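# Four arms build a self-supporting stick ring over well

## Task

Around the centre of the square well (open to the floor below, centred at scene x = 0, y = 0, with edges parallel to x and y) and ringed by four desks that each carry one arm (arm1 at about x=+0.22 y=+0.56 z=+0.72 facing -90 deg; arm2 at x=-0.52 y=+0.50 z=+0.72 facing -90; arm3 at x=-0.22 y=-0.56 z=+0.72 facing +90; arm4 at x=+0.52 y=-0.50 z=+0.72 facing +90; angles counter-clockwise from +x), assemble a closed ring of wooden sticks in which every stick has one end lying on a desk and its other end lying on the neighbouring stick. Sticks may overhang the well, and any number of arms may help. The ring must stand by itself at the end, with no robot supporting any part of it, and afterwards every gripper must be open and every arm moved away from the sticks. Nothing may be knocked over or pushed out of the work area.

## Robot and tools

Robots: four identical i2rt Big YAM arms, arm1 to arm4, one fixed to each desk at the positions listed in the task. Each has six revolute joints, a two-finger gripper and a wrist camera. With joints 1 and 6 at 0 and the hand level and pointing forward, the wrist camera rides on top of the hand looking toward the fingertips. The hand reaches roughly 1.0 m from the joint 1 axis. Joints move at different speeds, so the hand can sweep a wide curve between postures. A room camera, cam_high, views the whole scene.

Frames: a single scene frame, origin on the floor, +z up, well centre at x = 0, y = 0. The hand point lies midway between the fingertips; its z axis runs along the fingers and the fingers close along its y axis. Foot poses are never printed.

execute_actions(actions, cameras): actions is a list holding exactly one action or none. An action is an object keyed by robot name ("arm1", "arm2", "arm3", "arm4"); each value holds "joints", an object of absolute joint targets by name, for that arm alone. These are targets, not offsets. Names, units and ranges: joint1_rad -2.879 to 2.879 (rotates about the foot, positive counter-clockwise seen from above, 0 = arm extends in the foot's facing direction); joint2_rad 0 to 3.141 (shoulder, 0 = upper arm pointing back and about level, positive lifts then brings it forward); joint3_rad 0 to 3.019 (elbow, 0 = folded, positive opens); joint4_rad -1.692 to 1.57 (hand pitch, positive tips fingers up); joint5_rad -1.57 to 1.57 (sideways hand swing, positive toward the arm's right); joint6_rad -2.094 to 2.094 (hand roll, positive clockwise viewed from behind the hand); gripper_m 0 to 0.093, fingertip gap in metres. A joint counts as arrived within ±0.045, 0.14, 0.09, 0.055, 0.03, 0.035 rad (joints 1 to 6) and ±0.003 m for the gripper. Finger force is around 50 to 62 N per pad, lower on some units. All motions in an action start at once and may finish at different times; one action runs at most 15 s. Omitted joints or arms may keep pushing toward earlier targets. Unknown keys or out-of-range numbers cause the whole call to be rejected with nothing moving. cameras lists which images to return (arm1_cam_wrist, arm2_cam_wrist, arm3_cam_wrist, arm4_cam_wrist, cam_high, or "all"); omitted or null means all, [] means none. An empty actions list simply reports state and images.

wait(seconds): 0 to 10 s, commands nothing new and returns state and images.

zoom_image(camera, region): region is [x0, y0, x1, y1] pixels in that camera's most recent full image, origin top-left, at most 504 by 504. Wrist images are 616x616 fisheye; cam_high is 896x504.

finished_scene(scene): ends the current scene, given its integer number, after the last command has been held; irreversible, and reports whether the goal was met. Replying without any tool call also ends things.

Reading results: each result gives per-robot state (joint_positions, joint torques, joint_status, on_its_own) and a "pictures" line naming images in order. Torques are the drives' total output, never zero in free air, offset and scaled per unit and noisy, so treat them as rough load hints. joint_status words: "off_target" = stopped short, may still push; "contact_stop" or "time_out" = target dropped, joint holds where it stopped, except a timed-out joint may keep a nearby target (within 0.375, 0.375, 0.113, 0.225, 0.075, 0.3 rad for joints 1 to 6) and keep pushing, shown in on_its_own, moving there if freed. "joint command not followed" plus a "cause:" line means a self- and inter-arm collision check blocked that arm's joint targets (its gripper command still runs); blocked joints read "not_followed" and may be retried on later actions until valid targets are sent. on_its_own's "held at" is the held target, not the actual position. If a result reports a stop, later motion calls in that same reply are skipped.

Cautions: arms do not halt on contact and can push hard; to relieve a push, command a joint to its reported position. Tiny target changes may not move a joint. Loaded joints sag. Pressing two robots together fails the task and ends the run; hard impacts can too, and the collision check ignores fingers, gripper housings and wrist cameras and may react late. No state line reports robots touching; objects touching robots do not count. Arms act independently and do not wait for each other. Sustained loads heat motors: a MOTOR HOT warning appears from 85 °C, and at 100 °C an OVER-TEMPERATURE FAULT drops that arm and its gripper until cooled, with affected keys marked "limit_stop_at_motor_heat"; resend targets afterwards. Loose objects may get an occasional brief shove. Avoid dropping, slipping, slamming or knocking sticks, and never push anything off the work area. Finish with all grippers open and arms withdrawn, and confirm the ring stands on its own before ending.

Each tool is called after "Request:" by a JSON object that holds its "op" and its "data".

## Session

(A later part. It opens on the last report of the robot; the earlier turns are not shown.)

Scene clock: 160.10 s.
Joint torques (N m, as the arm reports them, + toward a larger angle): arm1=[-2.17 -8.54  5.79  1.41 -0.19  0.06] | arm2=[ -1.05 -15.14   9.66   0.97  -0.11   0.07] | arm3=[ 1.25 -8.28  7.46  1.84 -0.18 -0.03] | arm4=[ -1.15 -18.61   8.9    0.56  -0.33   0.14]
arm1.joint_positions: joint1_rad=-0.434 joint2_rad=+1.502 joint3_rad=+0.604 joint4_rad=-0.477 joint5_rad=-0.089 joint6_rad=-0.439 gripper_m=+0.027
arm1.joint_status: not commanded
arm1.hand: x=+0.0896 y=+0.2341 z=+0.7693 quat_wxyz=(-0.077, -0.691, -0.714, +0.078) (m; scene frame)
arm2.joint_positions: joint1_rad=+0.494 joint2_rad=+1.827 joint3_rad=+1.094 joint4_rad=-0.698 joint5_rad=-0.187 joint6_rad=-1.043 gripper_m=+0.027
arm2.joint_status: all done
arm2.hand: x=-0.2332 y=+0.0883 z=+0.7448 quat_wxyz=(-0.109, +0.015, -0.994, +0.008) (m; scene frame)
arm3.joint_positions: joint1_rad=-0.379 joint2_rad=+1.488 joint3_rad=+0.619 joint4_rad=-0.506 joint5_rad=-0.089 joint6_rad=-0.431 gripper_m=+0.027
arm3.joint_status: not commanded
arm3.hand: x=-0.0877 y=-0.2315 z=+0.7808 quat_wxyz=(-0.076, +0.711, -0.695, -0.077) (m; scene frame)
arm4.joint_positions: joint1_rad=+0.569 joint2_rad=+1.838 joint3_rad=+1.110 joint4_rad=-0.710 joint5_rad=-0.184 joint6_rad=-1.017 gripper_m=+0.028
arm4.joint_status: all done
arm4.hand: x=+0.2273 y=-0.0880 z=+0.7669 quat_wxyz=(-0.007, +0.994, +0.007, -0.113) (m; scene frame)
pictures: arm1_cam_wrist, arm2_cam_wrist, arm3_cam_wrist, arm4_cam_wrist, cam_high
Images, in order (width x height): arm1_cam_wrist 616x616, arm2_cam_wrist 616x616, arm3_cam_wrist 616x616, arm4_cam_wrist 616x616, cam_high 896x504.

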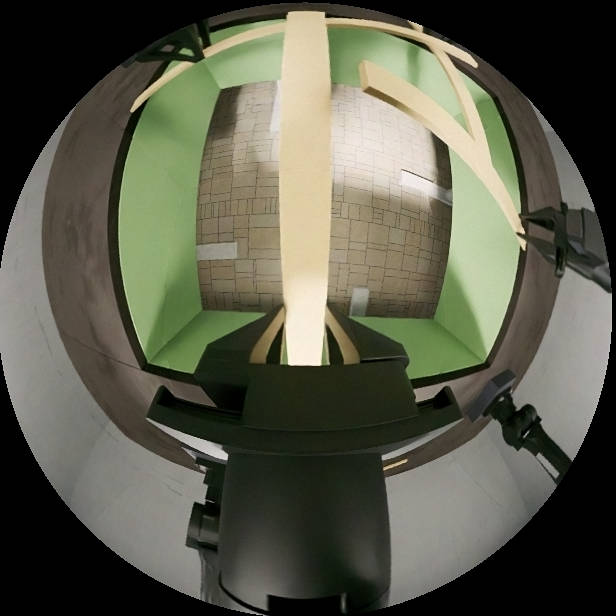

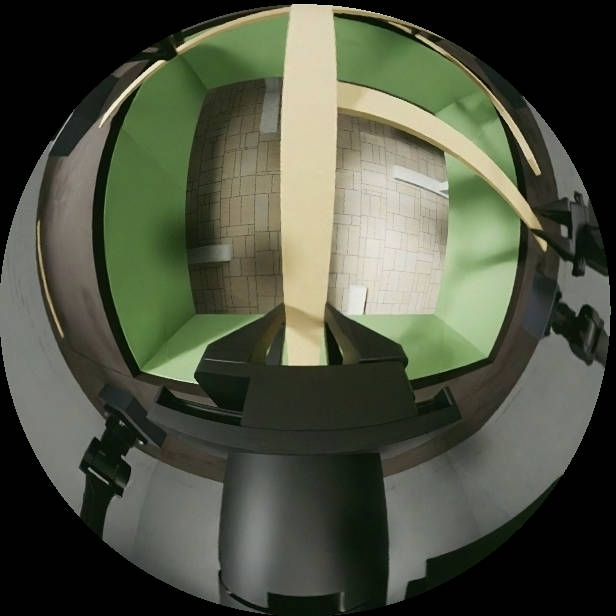

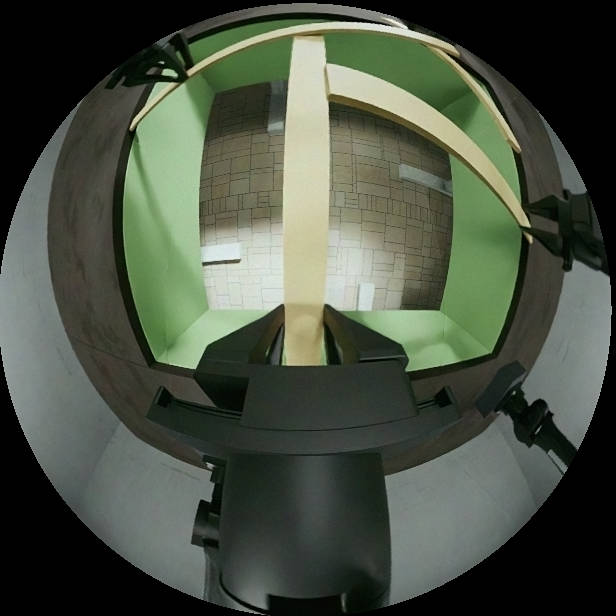

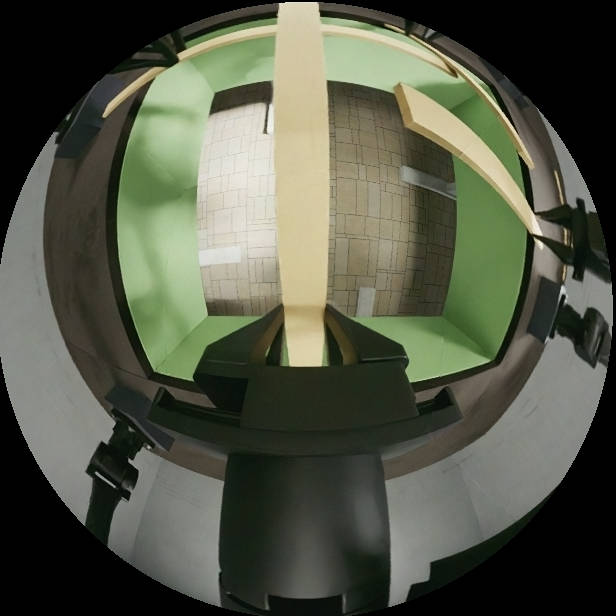

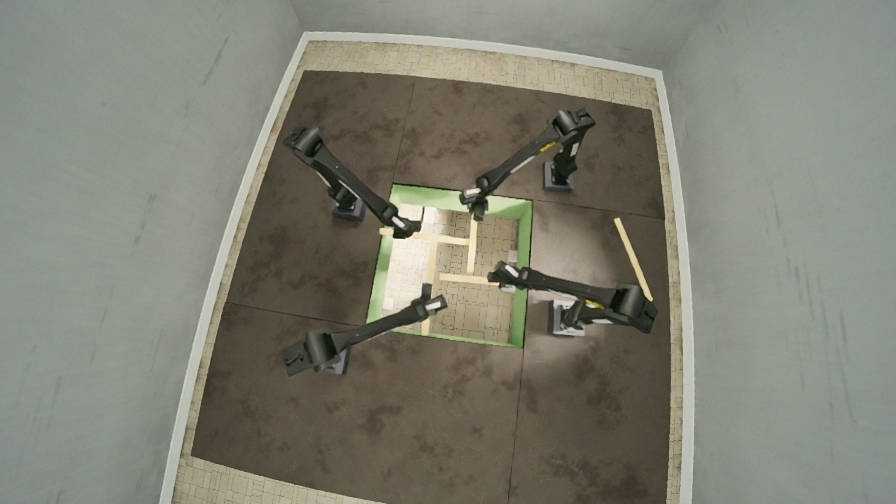

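Request:
{"op": "execute_actions", "data": {"actions": [{"arm2":{"joints":{"joint2_rad":1.765,"joint4_rad":-0.76}},"arm4":{"joints":{"joint2_rad":1.805,"joint4_rad":-0.745}},"arm3":{"joints":{"joint2_rad":1.39,"joint3_rad":0.54}}}], "cameras": []}}

Request:
{"op": "execute_actions", "data": {"actions": [{"arm2":{"joints":{"joint1_rad":0.46,"joint6_rad":-1.07}},"arm4":{"joints":{"joint1_rad":0.535,"joint6_rad":-1.05}},"arm3":{"joints":{"joint2_rad":1.33,"joint3_rad":0.49,"joint4_rad":-0.39,"joint5_rad":-0.14}}}]}}

Scene clock: 179.40 s.
Joint torques (N m, as the arm reports them, + toward a larger angle): arm1=[-2.13 -8.52  5.91  1.26 -0.17  0.07] | arm2=[ -1.42 -15.75   9.81   0.39  -0.13   0.05] | arm3=[ 1.07 -7.94  7.73  1.62 -0.15 -0.05] | arm4=[ -1.25 -21.52   8.97   0.13  -0.31   0.13]
arm1.joint_positions: joint1_rad=-0.434 joint2_rad=+1.502 joint3_rad=+0.604 joint4_rad=-0.477 joint5_rad=-0.089 joint6_rad=-0.439 gripper_m=+0.027
arm1.joint_status: not commanded
arm1.hand: x=+0.0896 y=+0.2341 z=+0.7693 quat_wxyz=(-0.077, -0.691, -0.714, +0.078) (m; scene frame)
arm2.joint_positions: joint1_rad=+0.494 joint2_rad=+1.769 joint3_rad=+1.094 joint4_rad=-0.749 joint5_rad=-0.186 joint6_rad=-1.041 gripper_m=+0.027
arm2.joint_status: all done
arm2.hand: x=-0.2353 y=+0.0918 z=+0.7707 quat_wxyz=(-0.110, +0.015, -0.994, +0.011) (m; scene frame)
arm3.joint_positions: joint1_rad=-0.379 joint2_rad=+1.402 joint3_rad=+0.535 joint4_rad=-0.501 joint5_rad=-0.089 joint6_rad=-0.431 gripper_m=+0.027
arm3.joint_status: all done
arm3.hand: x=-0.1003 y=-0.2598 z=+0.7832 quat_wxyz=(-0.079, +0.711, -0.695, -0.078) (m; scene frame)
arm4.joint_positions: joint1_rad=+0.569 joint2_rad=+1.826 joint3_rad=+1.110 joint4_rad=-0.736 joint5_rad=-0.184 joint6_rad=-1.017 gripper_m=+0.028
arm4.joint_status: all done
arm4.hand: x=+0.2296 y=-0.0918 z=+0.7718 quat_wxyz=(-0.002, +0.994, +0.006, -0.109) (m; scene frame)
pictures: none
No camera images: the call's "cameras" was empty. Leave "cameras" out to get every camera's image.

Scene clock: 180.17 s.
Joint torques (N m, as the arm reports them, + toward a larger angle): arm1=[-2.08 -8.55  5.86  1.34 -0.2   0.08] | arm2=[ -0.67 -15.84   9.73   0.4   -0.17  -0.25] | arm3=[ 1.12 -7.41  7.69  2.14 -0.38 -0.05] | arm4=[ -1.38 -21.56   8.94   0.1   -0.31  -0.06]
arm1.joint_positions: joint1_rad=-0.434 joint2_rad=+1.502 joint3_rad=+0.604 joint4_rad=-0.477 joint5_rad=-0.089 joint6_rad=-0.439 gripper_m=+0.027
arm1.joint_status: not commanded
arm1.hand: x=+0.0896 y=+0.2341 z=+0.7693 quat_wxyz=(-0.077, -0.691, -0.714, +0.078) (m; scene frame)
arm2.joint_positions: joint1_rad=+0.461 joint2_rad=+1.769 joint3_rad=+1.094 joint4_rad=-0.749 joint5_rad=-0.186 joint6_rad=-1.057 gripper_m=+0.027
arm2.joint_status: all done
arm2.hand: x=-0.2490 y=+0.0826 z=+0.7709 quat_wxyz=(-0.110, +0.006, -0.994, +0.014) (m; scene frame)
arm3.joint_positions: joint1_rad=-0.379 joint2_rad=+1.343 joint3_rad=+0.491 joint4_rad=-0.406 joint5_rad=-0.135 joint6_rad=-0.431 gripper_m=+0.027
arm3.joint_status: all done
arm3.hand: x=-0.1046 y=-0.2500 z=+0.7939 quat_wxyz=(-0.121, +0.709, -0.685, -0.118) (m; scene frame)
arm4.joint_positions: joint1_rad=+0.535 joint2_rad=+1.826 joint3_rad=+1.110 joint4_rad=-0.736 joint5_rad=-0.184 joint6_rad=-1.038 gripper_m=+0.028
arm4.joint_status: all done
arm4.hand: x=+0.2437 y=-0.0821 z=+0.7718 quat_wxyz=(-0.005, +0.994, +0.000, -0.109) (m; scene frame)
pictures: arm1_cam_wrist, arm2_cam_wrist, arm3_cam_wrist, arm4_cam_wrist, cam_high
Images, in order (width x height): arm1_cam_wrist 616x616, arm2_cam_wrist 616x616, arm3_cam_wrist 616x616, arm4_cam_wrist 616x616, cam_high 896x504.

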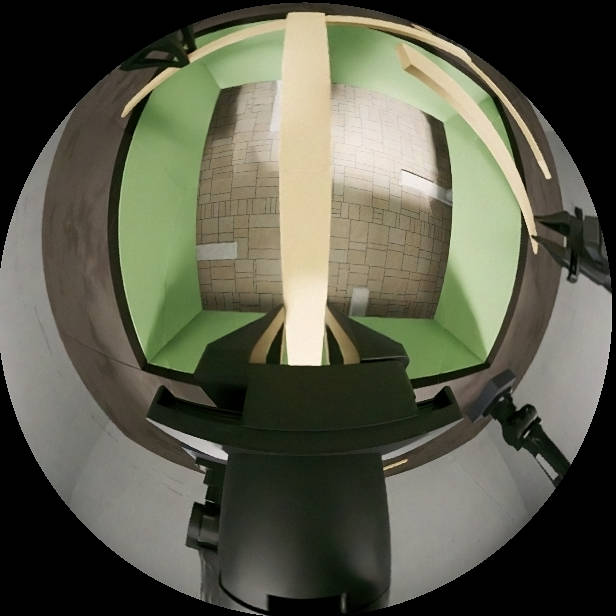

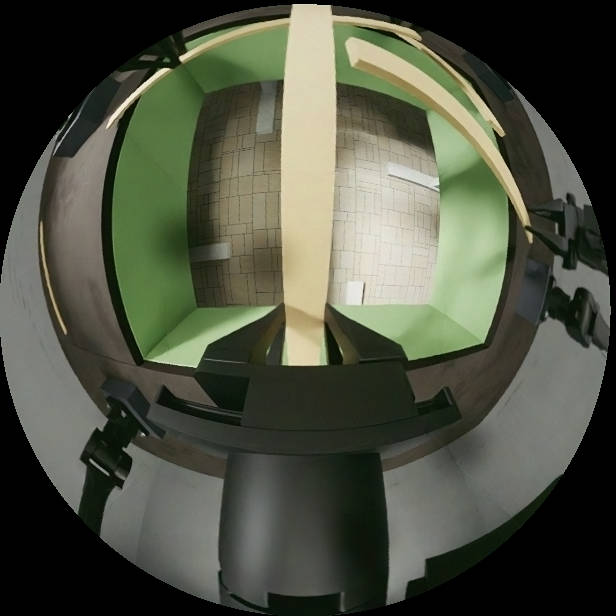

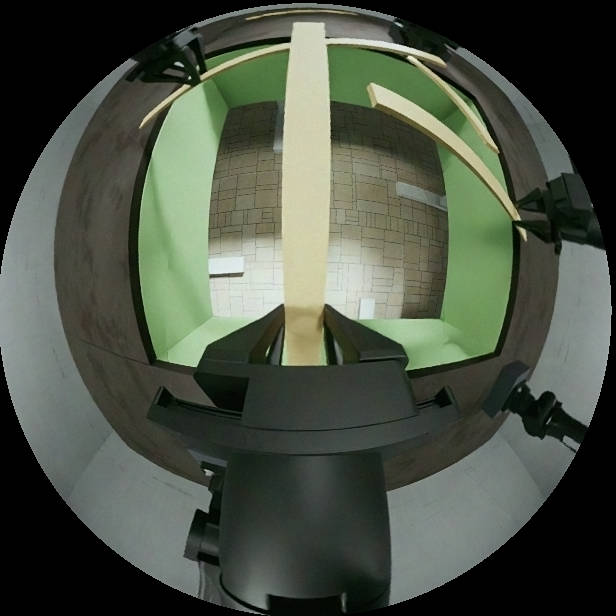

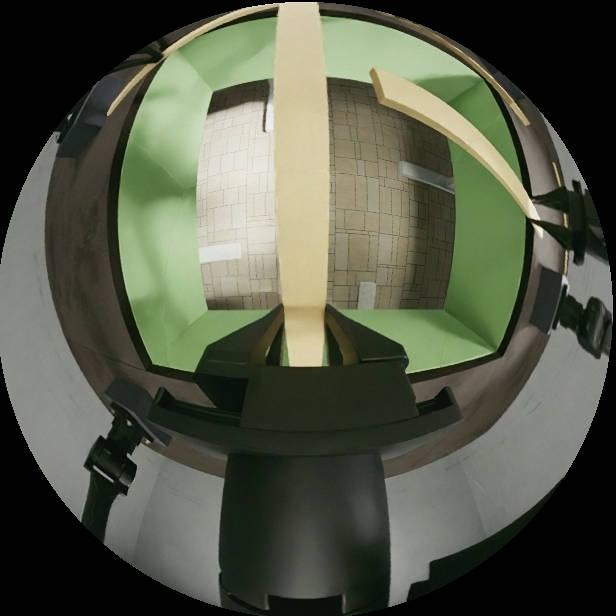

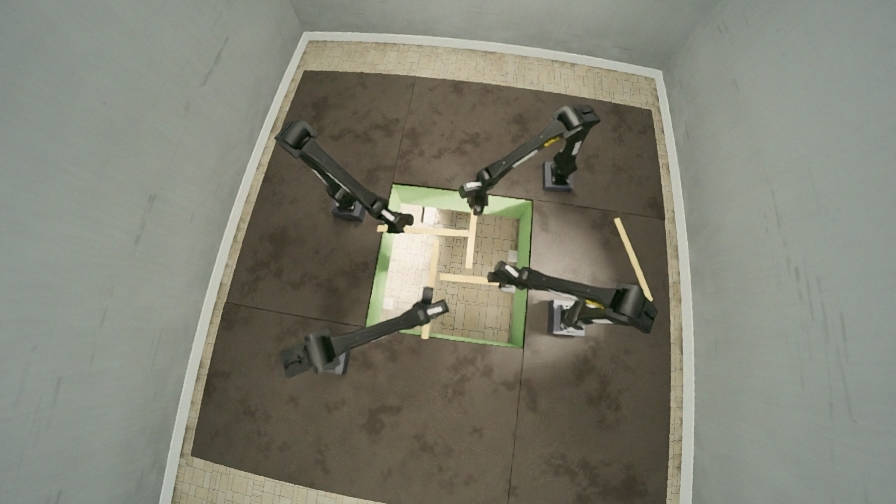

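Request:
{"op": "execute_actions", "data": {"actions": [{"arm1":{"joints":{"joint3_rad":0.65,"joint5_rad":-0.137}},"arm2":{"joints":{"joint1_rad":0.419,"joint2_rad":1.86,"joint3_rad":1.218,"joint4_rad":-0.78,"joint6_rad":-1.112}},"arm4":{"joints":{"joint1_rad":0.493,"joint2_rad":1.908,"joint3_rad":1.24,"joint4_rad":-0.785,"joint6_rad":-1.092}},"arm3":{"joints":{"joint2_rad":1.52,"joint3_rad":0.645,"joint4_rad":-0.44,"joint5_rad":-0.148}}}]}}

Scene clock: 206.07 s.
Joint torques (N m, as the arm reports them, + toward a larger angle): arm1=[-2.67 -8.75  7.65  1.39 -0.34  0.09] | arm2=[ -0.55 -16.47  12.01   0.5   -0.16  -0.23] | arm3=[ 1.19 -7.57  9.37  1.09 -0.4  -0.07] | arm4=[ -0.81 -17.87  10.21   0.22  -0.32  -0.07]
arm1.joint_positions: joint1_rad=-0.434 joint2_rad=+1.502 joint3_rad=+0.610 joint4_rad=-0.477 joint5_rad=-0.134 joint6_rad=-0.439 gripper_m=+0.027
arm1.joint_status: all done
arm1.hand: x=+0.0954 y=+0.2284 z=+0.7718 quat_wxyz=(-0.099, -0.688, -0.715, +0.073) (m; scene frame)
arm2.joint_positions: joint1_rad=+0.418 joint2_rad=+1.852 joint3_rad=+1.179 joint4_rad=-0.772 joint5_rad=-0.186 joint6_rad=-1.099 gripper_m=+0.027
arm2.joint_status: all done
arm2.hand: x=-0.2560 y=+0.0494 z=+0.7580 quat_wxyz=(-0.104, +0.005, -0.994, +0.010) (m; scene frame)
arm3.joint_positions: joint1_rad=-0.379 joint2_rad=+1.505 joint3_rad=+0.618 joint4_rad=-0.433 joint5_rad=-0.143 joint6_rad=-0.431 gripper_m=+0.027
arm3.joint_status: all done
arm3.hand: x=-0.0906 y=-0.2149 z=+0.7796 quat_wxyz=(-0.092, +0.711, -0.688, -0.111) (m; scene frame)
arm4.joint_positions: joint1_rad=+0.491 joint2_rad=+1.875 joint3_rad=+1.206 joint4_rad=-0.779 joint5_rad=-0.184 joint6_rad=-1.080 gripper_m=+0.028
arm4.joint_status: all done
arm4.hand: x=+0.2488 y=-0.0444 z=+0.7774 quat_wxyz=(-0.011, +0.994, +0.000, -0.110) (m; scene frame)
pictures: arm1_cam_wrist, arm2_cam_wrist, arm3_cam_wrist, arm4_cam_wrist, cam_high
Images, in order (width x height): arm1_cam_wrist 616x616, arm2_cam_wrist 616x616, arm3_cam_wrist 616x616, arm4_cam_wrist 616x616, cam_high 896x504.

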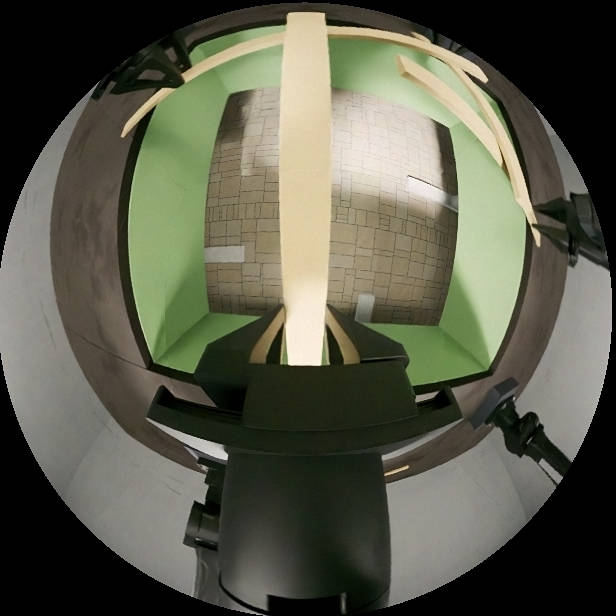

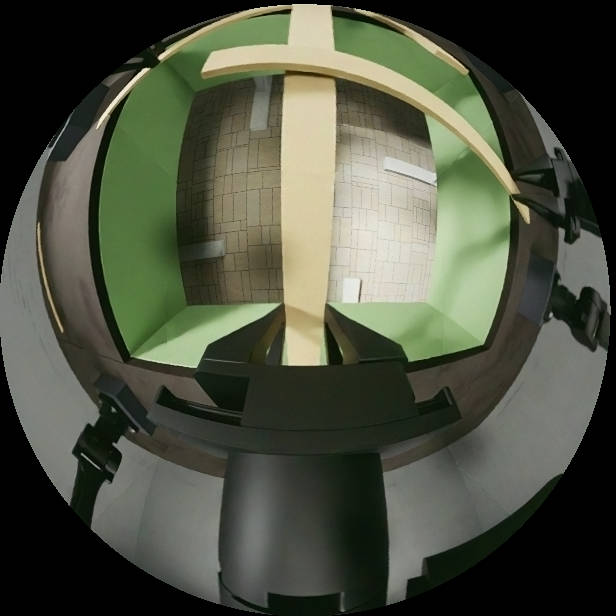

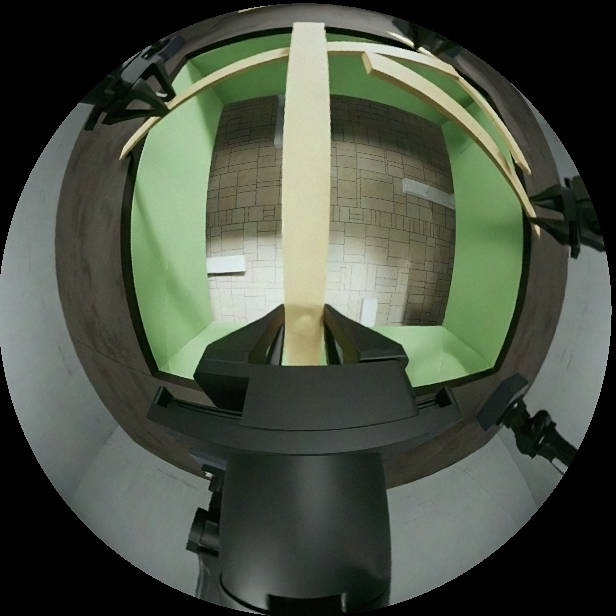

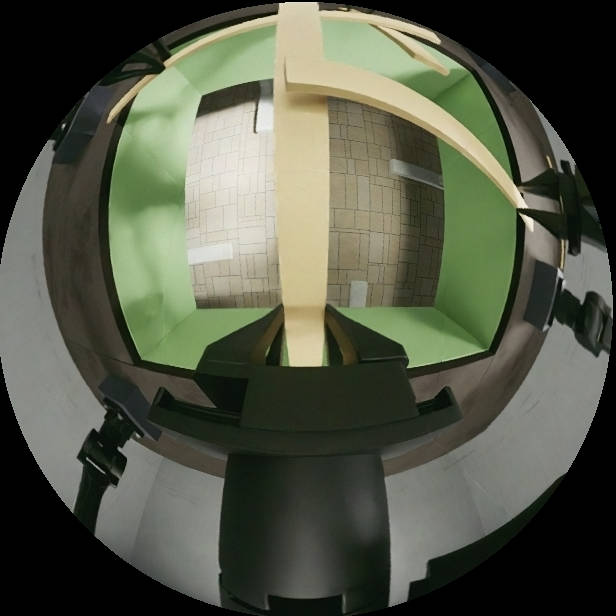

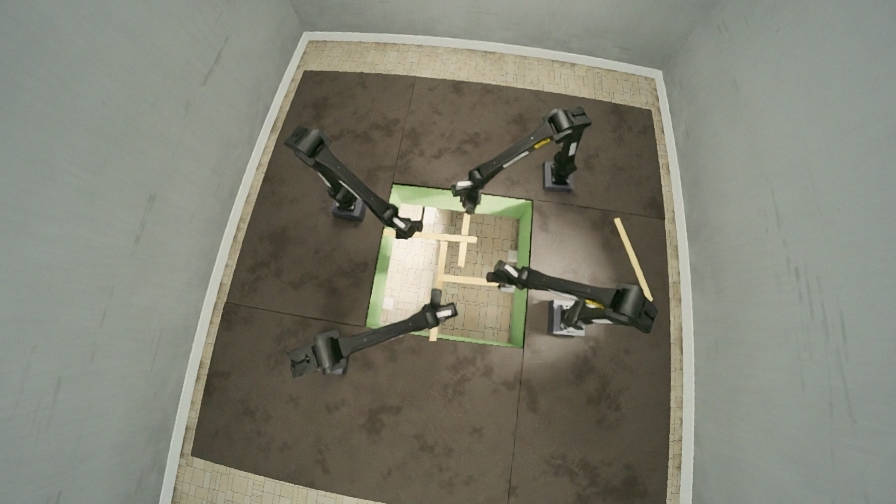

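Request:
{"op": "execute_actions", "data": {"actions": [{"arm1":{"joints":{"joint1_rad":-0.5,"joint2_rad":1.55,"joint6_rad":-0.49}},"arm2":{"joints":{"joint3_rad":1.24,"joint5_rad":-0.22}},"arm4":{"joints":{"joint5_rad":-0.21}},"arm3":{"joints":{"joint1_rad":-0.45,"joint2_rad":1.55,"joint6_rad":-0.49}}}]}}

Scene clock: 215.67 s.
Joint torques (N m, as the arm reports them, + toward a larger angle): arm1=[-1.95 -7.66  6.94  1.32 -0.19 -0.17] | arm2=[ -0.91 -16.28  12.54   0.56  -0.47  -0.22] | arm3=[ 0.84 -6.84  9.23  1.04 -0.27 -0.23] | arm4=[ -0.94 -18.01  10.29   0.23  -0.55  -0.05]
arm1.joint_positions: joint1_rad=-0.498 joint2_rad=+1.538 joint3_rad=+0.614 joint4_rad=-0.476 joint5_rad=-0.137 joint6_rad=-0.478 gripper_m=+0.027
arm1.joint_status: all done
arm1.hand: x=+0.0764 y=+0.2392 z=+0.7614 quat_wxyz=(-0.092, -0.699, -0.707, +0.063) (m; scene frame)
arm2.joint_positions: joint1_rad=+0.418 joint2_rad=+1.852 joint3_rad=+1.196 joint4_rad=-0.772 joint5_rad=-0.213 joint6_rad=-1.100 gripper_m=+0.027
arm2.joint_status: all done
arm2.hand: x=-0.2483 y=+0.0442 z=+0.7645 quat_wxyz=(-0.120, +0.007, -0.993, +0.012) (m; scene frame)
arm3.joint_positions: joint1_rad=-0.445 joint2_rad=+1.522 joint3_rad=+0.618 joint4_rad=-0.433 joint5_rad=-0.146 joint6_rad=-0.480 gripper_m=+0.027
arm3.joint_status: all done
arm3.hand: x=-0.0698 y=-0.2261 z=+0.7738 quat_wxyz=(-0.089, +0.706, -0.695, -0.104) (m; scene frame)
arm4.joint_positions: joint1_rad=+0.491 joint2_rad=+1.877 joint3_rad=+1.206 joint4_rad=-0.779 joint5_rad=-0.205 joint6_rad=-1.083 gripper_m=+0.028
arm4.joint_status: all done
arm4.hand: x=+0.2458 y=-0.0463 z=+0.7772 quat_wxyz=(-0.005, +0.993, +0.001, -0.118) (m; scene frame)
pictures: arm1_cam_wrist, arm2_cam_wrist, arm3_cam_wrist, arm4_cam_wrist, cam_high
Images, in order (width x height): arm1_cam_wrist 616x616, arm2_cam_wrist 616x616, arm3_cam_wrist 616x616, arm4_cam_wrist 616x616, cam_high 896x504.

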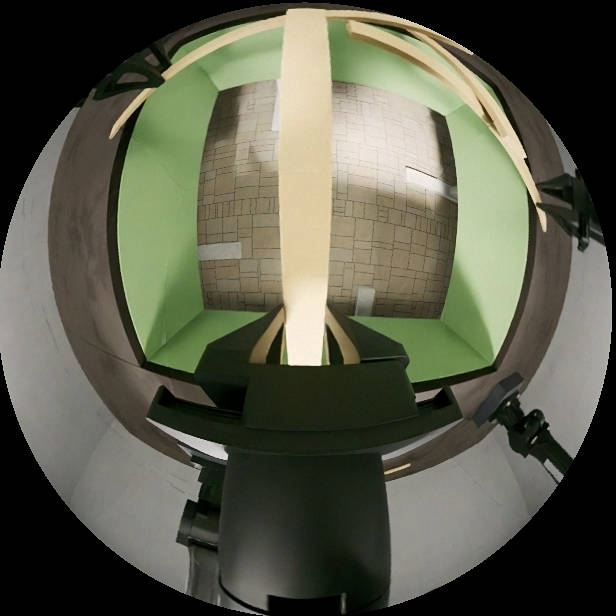

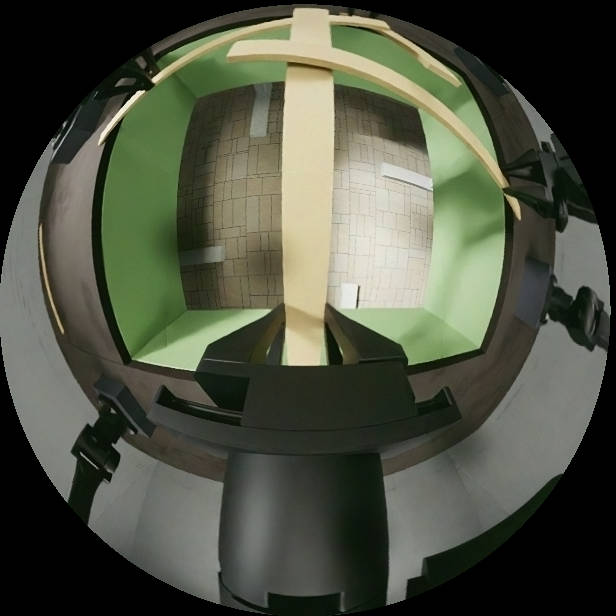

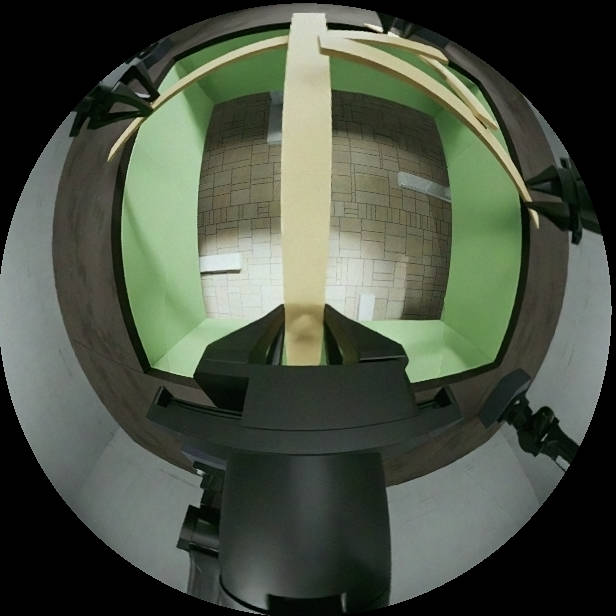

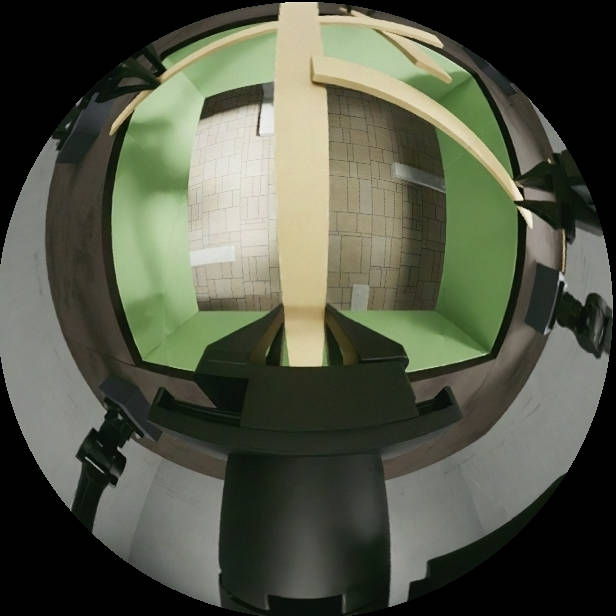

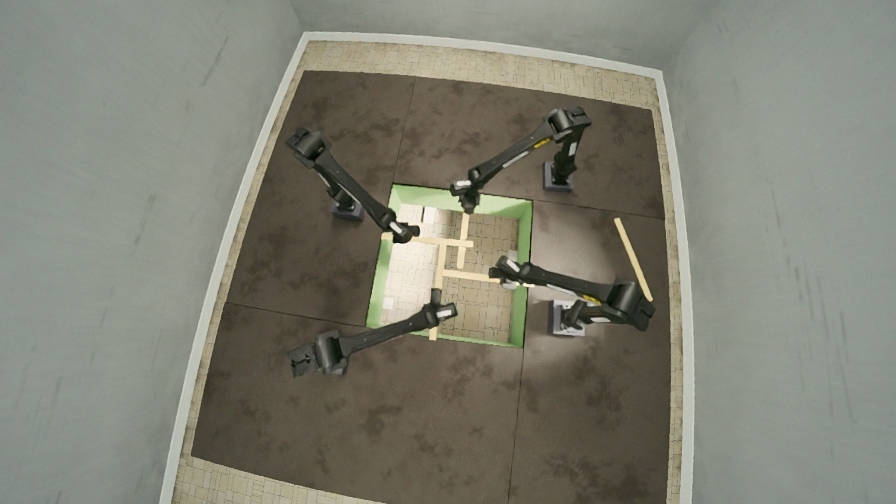

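Request:
{"op": "execute_actions", "data": {"actions": [{"arm1":{"joints":{"joint2_rad":1.625,"joint3_rad":0.73}},"arm3":{"joints":{"joint1_rad":-0.535,"joint6_rad":-0.565}}}], "cameras": []}}

Request:
{"op": "execute_actions", "data": {"actions": [{"arm1":{"joints":{"joint1_rad":-0.568,"joint6_rad":-0.547}}}]}}

Request:
{"op": "zoom_image", "data": {"camera": "cam_high", "region": [350,170,550,360]}}

Scene clock: 226.10 s.
Joint torques (N m, as the arm reports them, + toward a larger angle): arm1=[-1.68 -8.37  6.46  1.   -0.18 -0.07] | arm2=[ -0.64 -16.32  12.78   0.54  -0.47  -0.22] | arm3=[ 0.83 -7.29  9.14  1.04 -0.2  -0.2 ] | arm4=[ -1.06 -18.3   10.26   0.27  -0.47   0.02]
arm1.joint_positions: joint1_rad=-0.498 joint2_rad=+1.610 joint3_rad=+0.704 joint4_rad=-0.469 joint5_rad=-0.137 joint6_rad=-0.486 gripper_m=+0.027
arm1.joint_status: all done
arm1.hand: x=+0.0587 y=+0.2051 z=+0.7618 quat_wxyz=(-0.096, -0.695, -0.709, +0.075) (m; scene frame)
arm2.joint_positions: joint1_rad=+0.418 joint2_rad=+1.852 joint3_rad=+1.196 joint4_rad=-0.772 joint5_rad=-0.213 joint6_rad=-1.101 gripper_m=+0.027
arm2.joint_status: not commanded
arm2.hand: x=-0.2483 y=+0.0442 z=+0.7645 quat_wxyz=(-0.120, +0.007, -0.993, +0.012) (m; scene frame)
arm3.joint_positions: joint1_rad=-0.532 joint2_rad=+1.522 joint3_rad=+0.618 joint4_rad=-0.433 joint5_rad=-0.148 joint6_rad=-0.554 gripper_m=+0.027
arm3.joint_status: all done
arm3.hand: x=-0.0416 y=-0.2400 z=+0.7738 quat_wxyz=(-0.097, +0.701, -0.700, -0.098) (m; scene frame)
arm4.joint_positions: joint1_rad=+0.491 joint2_rad=+1.880 joint3_rad=+1.206 joint4_rad=-0.781 joint5_rad=-0.207 joint6_rad=-1.091 gripper_m=+0.028
arm4.joint_status: not commanded
arm4.hand: x=+0.2459 y=-0.0475 z=+0.7756 quat_wxyz=(-0.003, +0.993, +0.005, -0.118) (m; scene frame)
pictures: none
No camera images: the call's "cameras" was empty. Leave "cameras" out to get every camera's image.

Scene clock: 226.80 s.
Joint torques (N m, as the arm reports them, + toward a larger angle): arm1=[-1.58 -8.64  6.52  1.08 -0.13 -0.16] | arm2=[ -0.76 -16.22  12.73   0.55  -0.47  -0.2 ] | arm3=[ 1.13 -6.77  9.27  1.01 -0.2  -0.21] | arm4=[ -1.05 -18.29  10.26   0.33  -0.47   0.02]
arm1.joint_positions: joint1_rad=-0.568 joint2_rad=+1.610 joint3_rad=+0.704 joint4_rad=-0.469 joint5_rad=-0.139 joint6_rad=-0.535 gripper_m=+0.027
arm1.joint_status: all done
arm1.hand: x=+0.0345 y=+0.2169 z=+0.7618 quat_wxyz=(-0.092, -0.702, -0.702, +0.080) (m; scene frame)
arm2.joint_positions: joint1_rad=+0.418 joint2_rad=+1.852 joint3_rad=+1.196 joint4_rad=-0.772 joint5_rad=-0.213 joint6_rad=-1.101 gripper_m=+0.027
arm2.joint_status: not commanded
arm2.hand: x=-0.2483 y=+0.0442 z=+0.7645 quat_wxyz=(-0.120, +0.007, -0.993, +0.012) (m; scene frame)
arm3.joint_positions: joint1_rad=-0.532 joint2_rad=+1.522 joint3_rad=+0.618 joint4_rad=-0.433 joint5_rad=-0.148 joint6_rad=-0.554 gripper_m=+0.027
arm3.joint_status: not commanded
arm3.hand: x=-0.0416 y=-0.2400 z=+0.7738 quat_wxyz=(-0.097, +0.701, -0.700, -0.098) (m; scene frame)
arm4.joint_positions: joint1_rad=+0.491 joint2_rad=+1.880 joint3_rad=+1.206 joint4_rad=-0.781 joint5_rad=-0.207 joint6_rad=-1.091 gripper_m=+0.028
arm4.joint_status: not commanded
arm4.hand: x=+0.2459 y=-0.0475 z=+0.7756 quat_wxyz=(-0.003, +0.993, +0.005, -0.118) (m; scene frame)
pictures: arm1_cam_wrist, arm2_cam_wrist, arm3_cam_wrist, arm4_cam_wrist, cam_high
Images, in order (width x height): arm1_cam_wrist 616x616, arm2_cam_wrist 616x616, arm3_cam_wrist 616x616, arm4_cam_wrist 616x616, cam_high 896x504.

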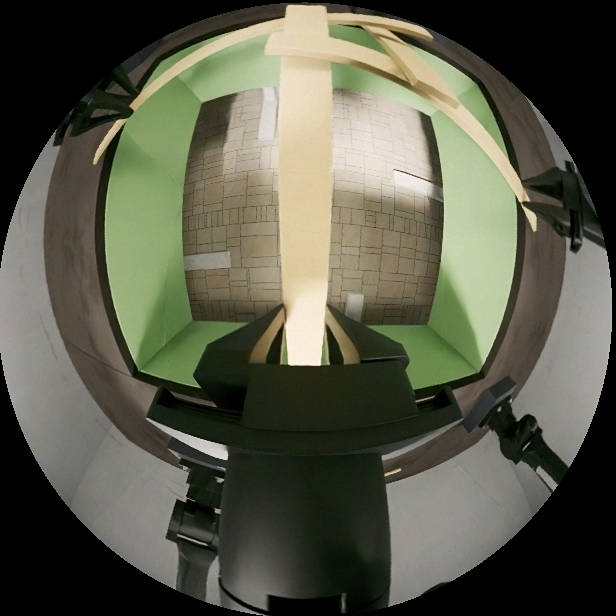

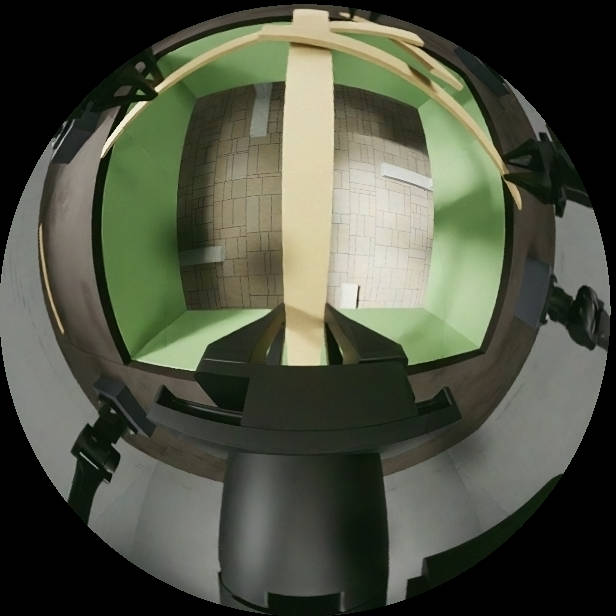

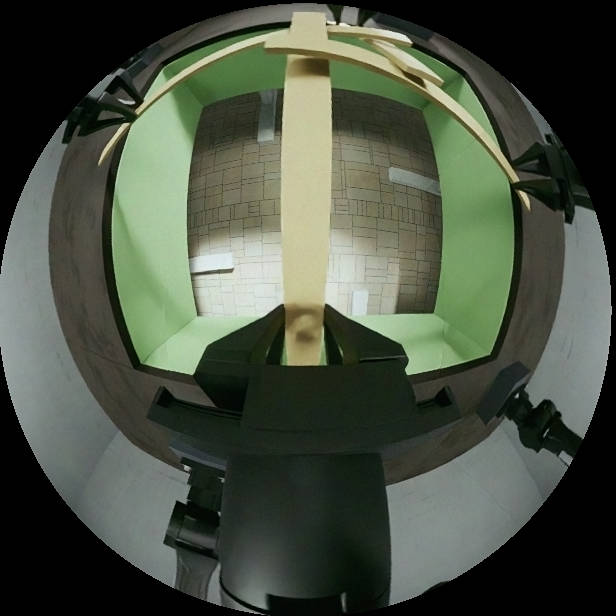

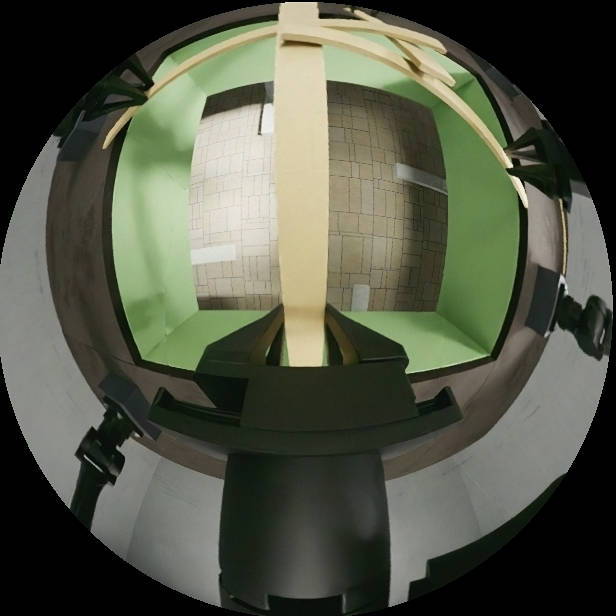

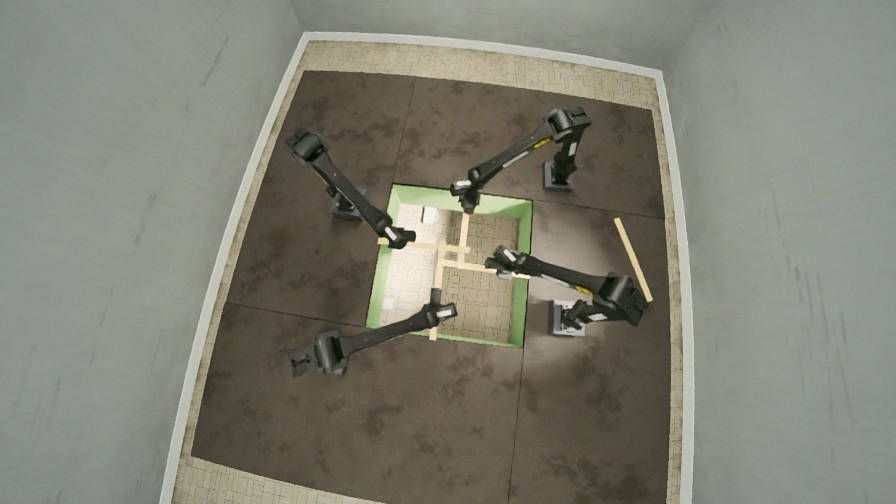

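Region (350, 170, 550, 360) of cam_high's 896x504 image, scaled by 2.520, with more detail than that image has; it fills the top 479 rows of this view, and the rest is white.

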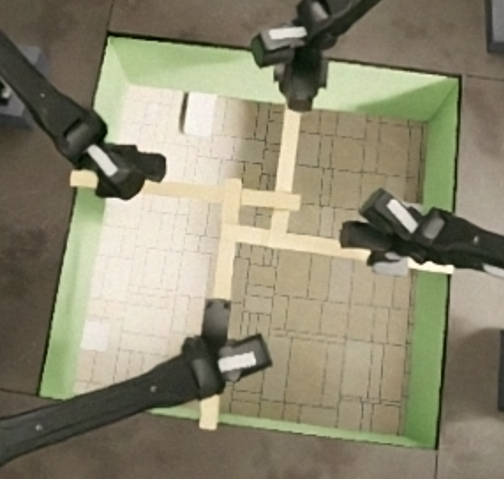

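Request:
{"op": "execute_actions", "data": {"actions": [{"arm1":{"joints":{"joint1_rad":-0.588,"joint2_rad":1.57,"joint3_rad":0.675,"joint6_rad":-0.567}},"arm4":{"joints":{"joint1_rad":0.479,"joint2_rad":1.94,"joint3_rad":1.275}}}]}}

Request:
{"op": "zoom_image", "data": {"camera": "cam_high", "region": [350,170,550,360]}}

Scene clock: 239.70 s.
Joint torques (N m, as the arm reports them, + toward a larger angle): arm1=[-2.65 -9.9   4.93  0.65 -0.18 -0.17] | arm2=[ -0.59 -16.45  12.67   0.58  -0.46  -0.17] | arm3=[ 1.06 -6.6   9.2   1.06 -0.19 -0.16] | arm4=[ -1.67 -18.23  11.1    0.33  -0.48   0.01]
arm1.joint_positions: joint1_rad=-0.579 joint2_rad=+1.575 joint3_rad=+0.676 joint4_rad=-0.462 joint5_rad=-0.138 joint6_rad=-0.557 gripper_m=+0.027
arm1.joint_status: all done
arm1.hand: x=+0.0349 y=+0.2257 z=+0.7666 quat_wxyz=(-0.092, -0.697, -0.705, +0.089) (m; scene frame)
arm2.joint_positions: joint1_rad=+0.418 joint2_rad=+1.852 joint3_rad=+1.196 joint4_rad=-0.772 joint5_rad=-0.213 joint6_rad=-1.102 gripper_m=+0.027
arm2.joint_status: not commanded
arm2.hand: x=-0.2483 y=+0.0442 z=+0.7645 quat_wxyz=(-0.120, +0.008, -0.993, +0.012) (m; scene frame)
arm3.joint_positions: joint1_rad=-0.532 joint2_rad=+1.522 joint3_rad=+0.618 joint4_rad=-0.433 joint5_rad=-0.148 joint6_rad=-0.557 gripper_m=+0.027
arm3.joint_status: not commanded
arm3.hand: x=-0.0416 y=-0.2400 z=+0.7738 quat_wxyz=(-0.097, +0.702, -0.699, -0.098) (m; scene frame)
arm4.joint_positions: joint1_rad=+0.486 joint2_rad=+1.909 joint3_rad=+1.230 joint4_rad=-0.781 joint5_rad=-0.207 joint6_rad=-1.091 gripper_m=+0.028
arm4.joint_status: all done
arm4.hand: x=+0.2450 y=-0.0391 z=+0.7689 quat_wxyz=(-0.002, +0.993, +0.002, -0.117) (m; scene frame)
pictures: arm1_cam_wrist, arm2_cam_wrist, arm3_cam_wrist, arm4_cam_wrist, cam_high
Images, in order (width x height): arm1_cam_wrist 616x616, arm2_cam_wrist 616x616, arm3_cam_wrist 616x616, arm4_cam_wrist 616x616, cam_high 896x504.

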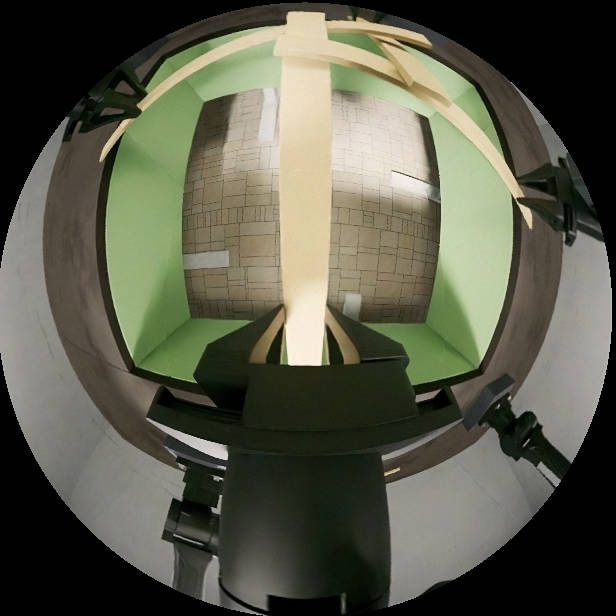

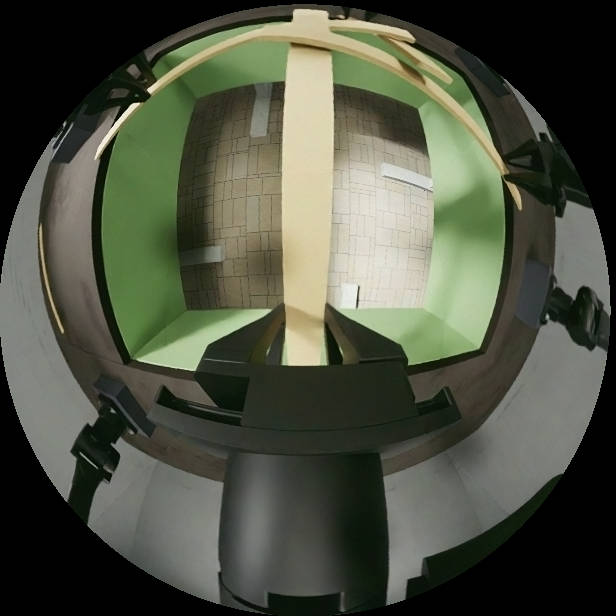

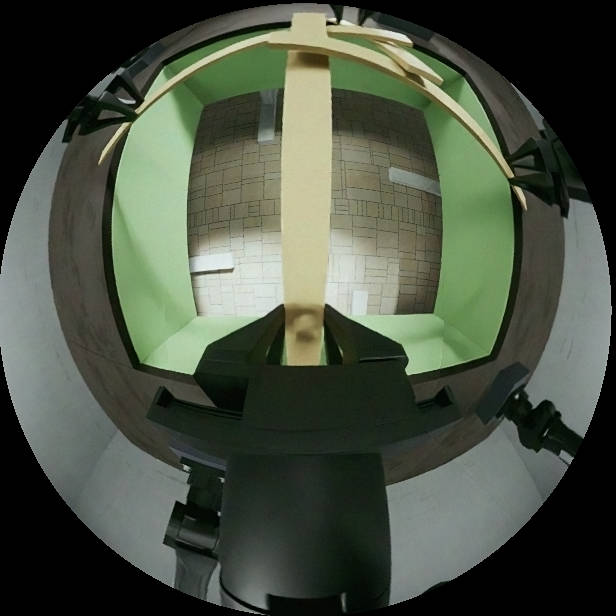

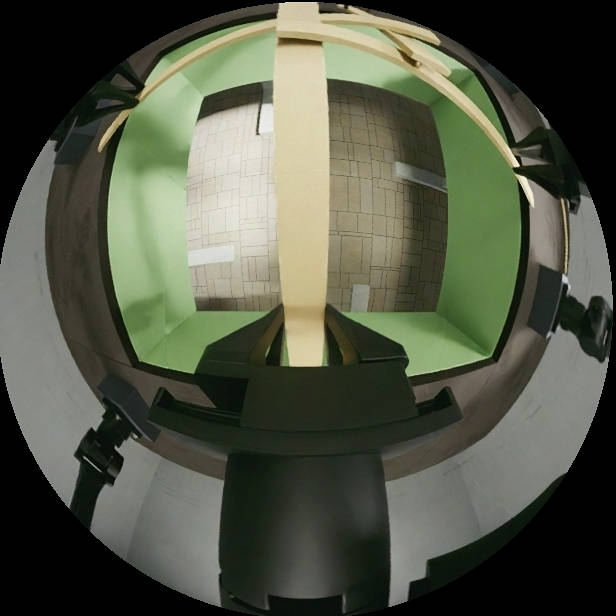

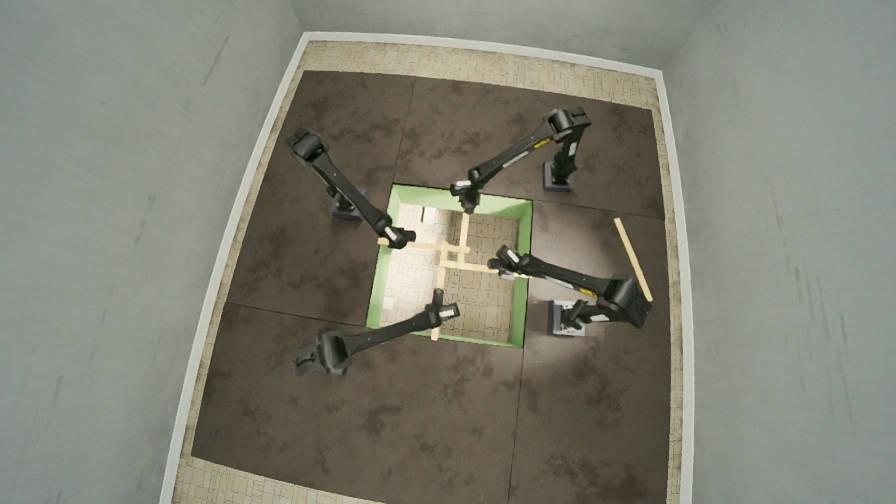

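Region (350, 170, 550, 360) of cam_high's 896x504 image, scaled by 2.520, with more detail than that image has; it fills the top 479 rows of this view, and the rest is white.

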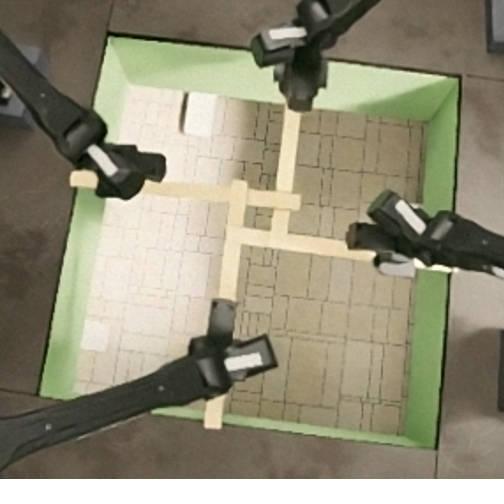

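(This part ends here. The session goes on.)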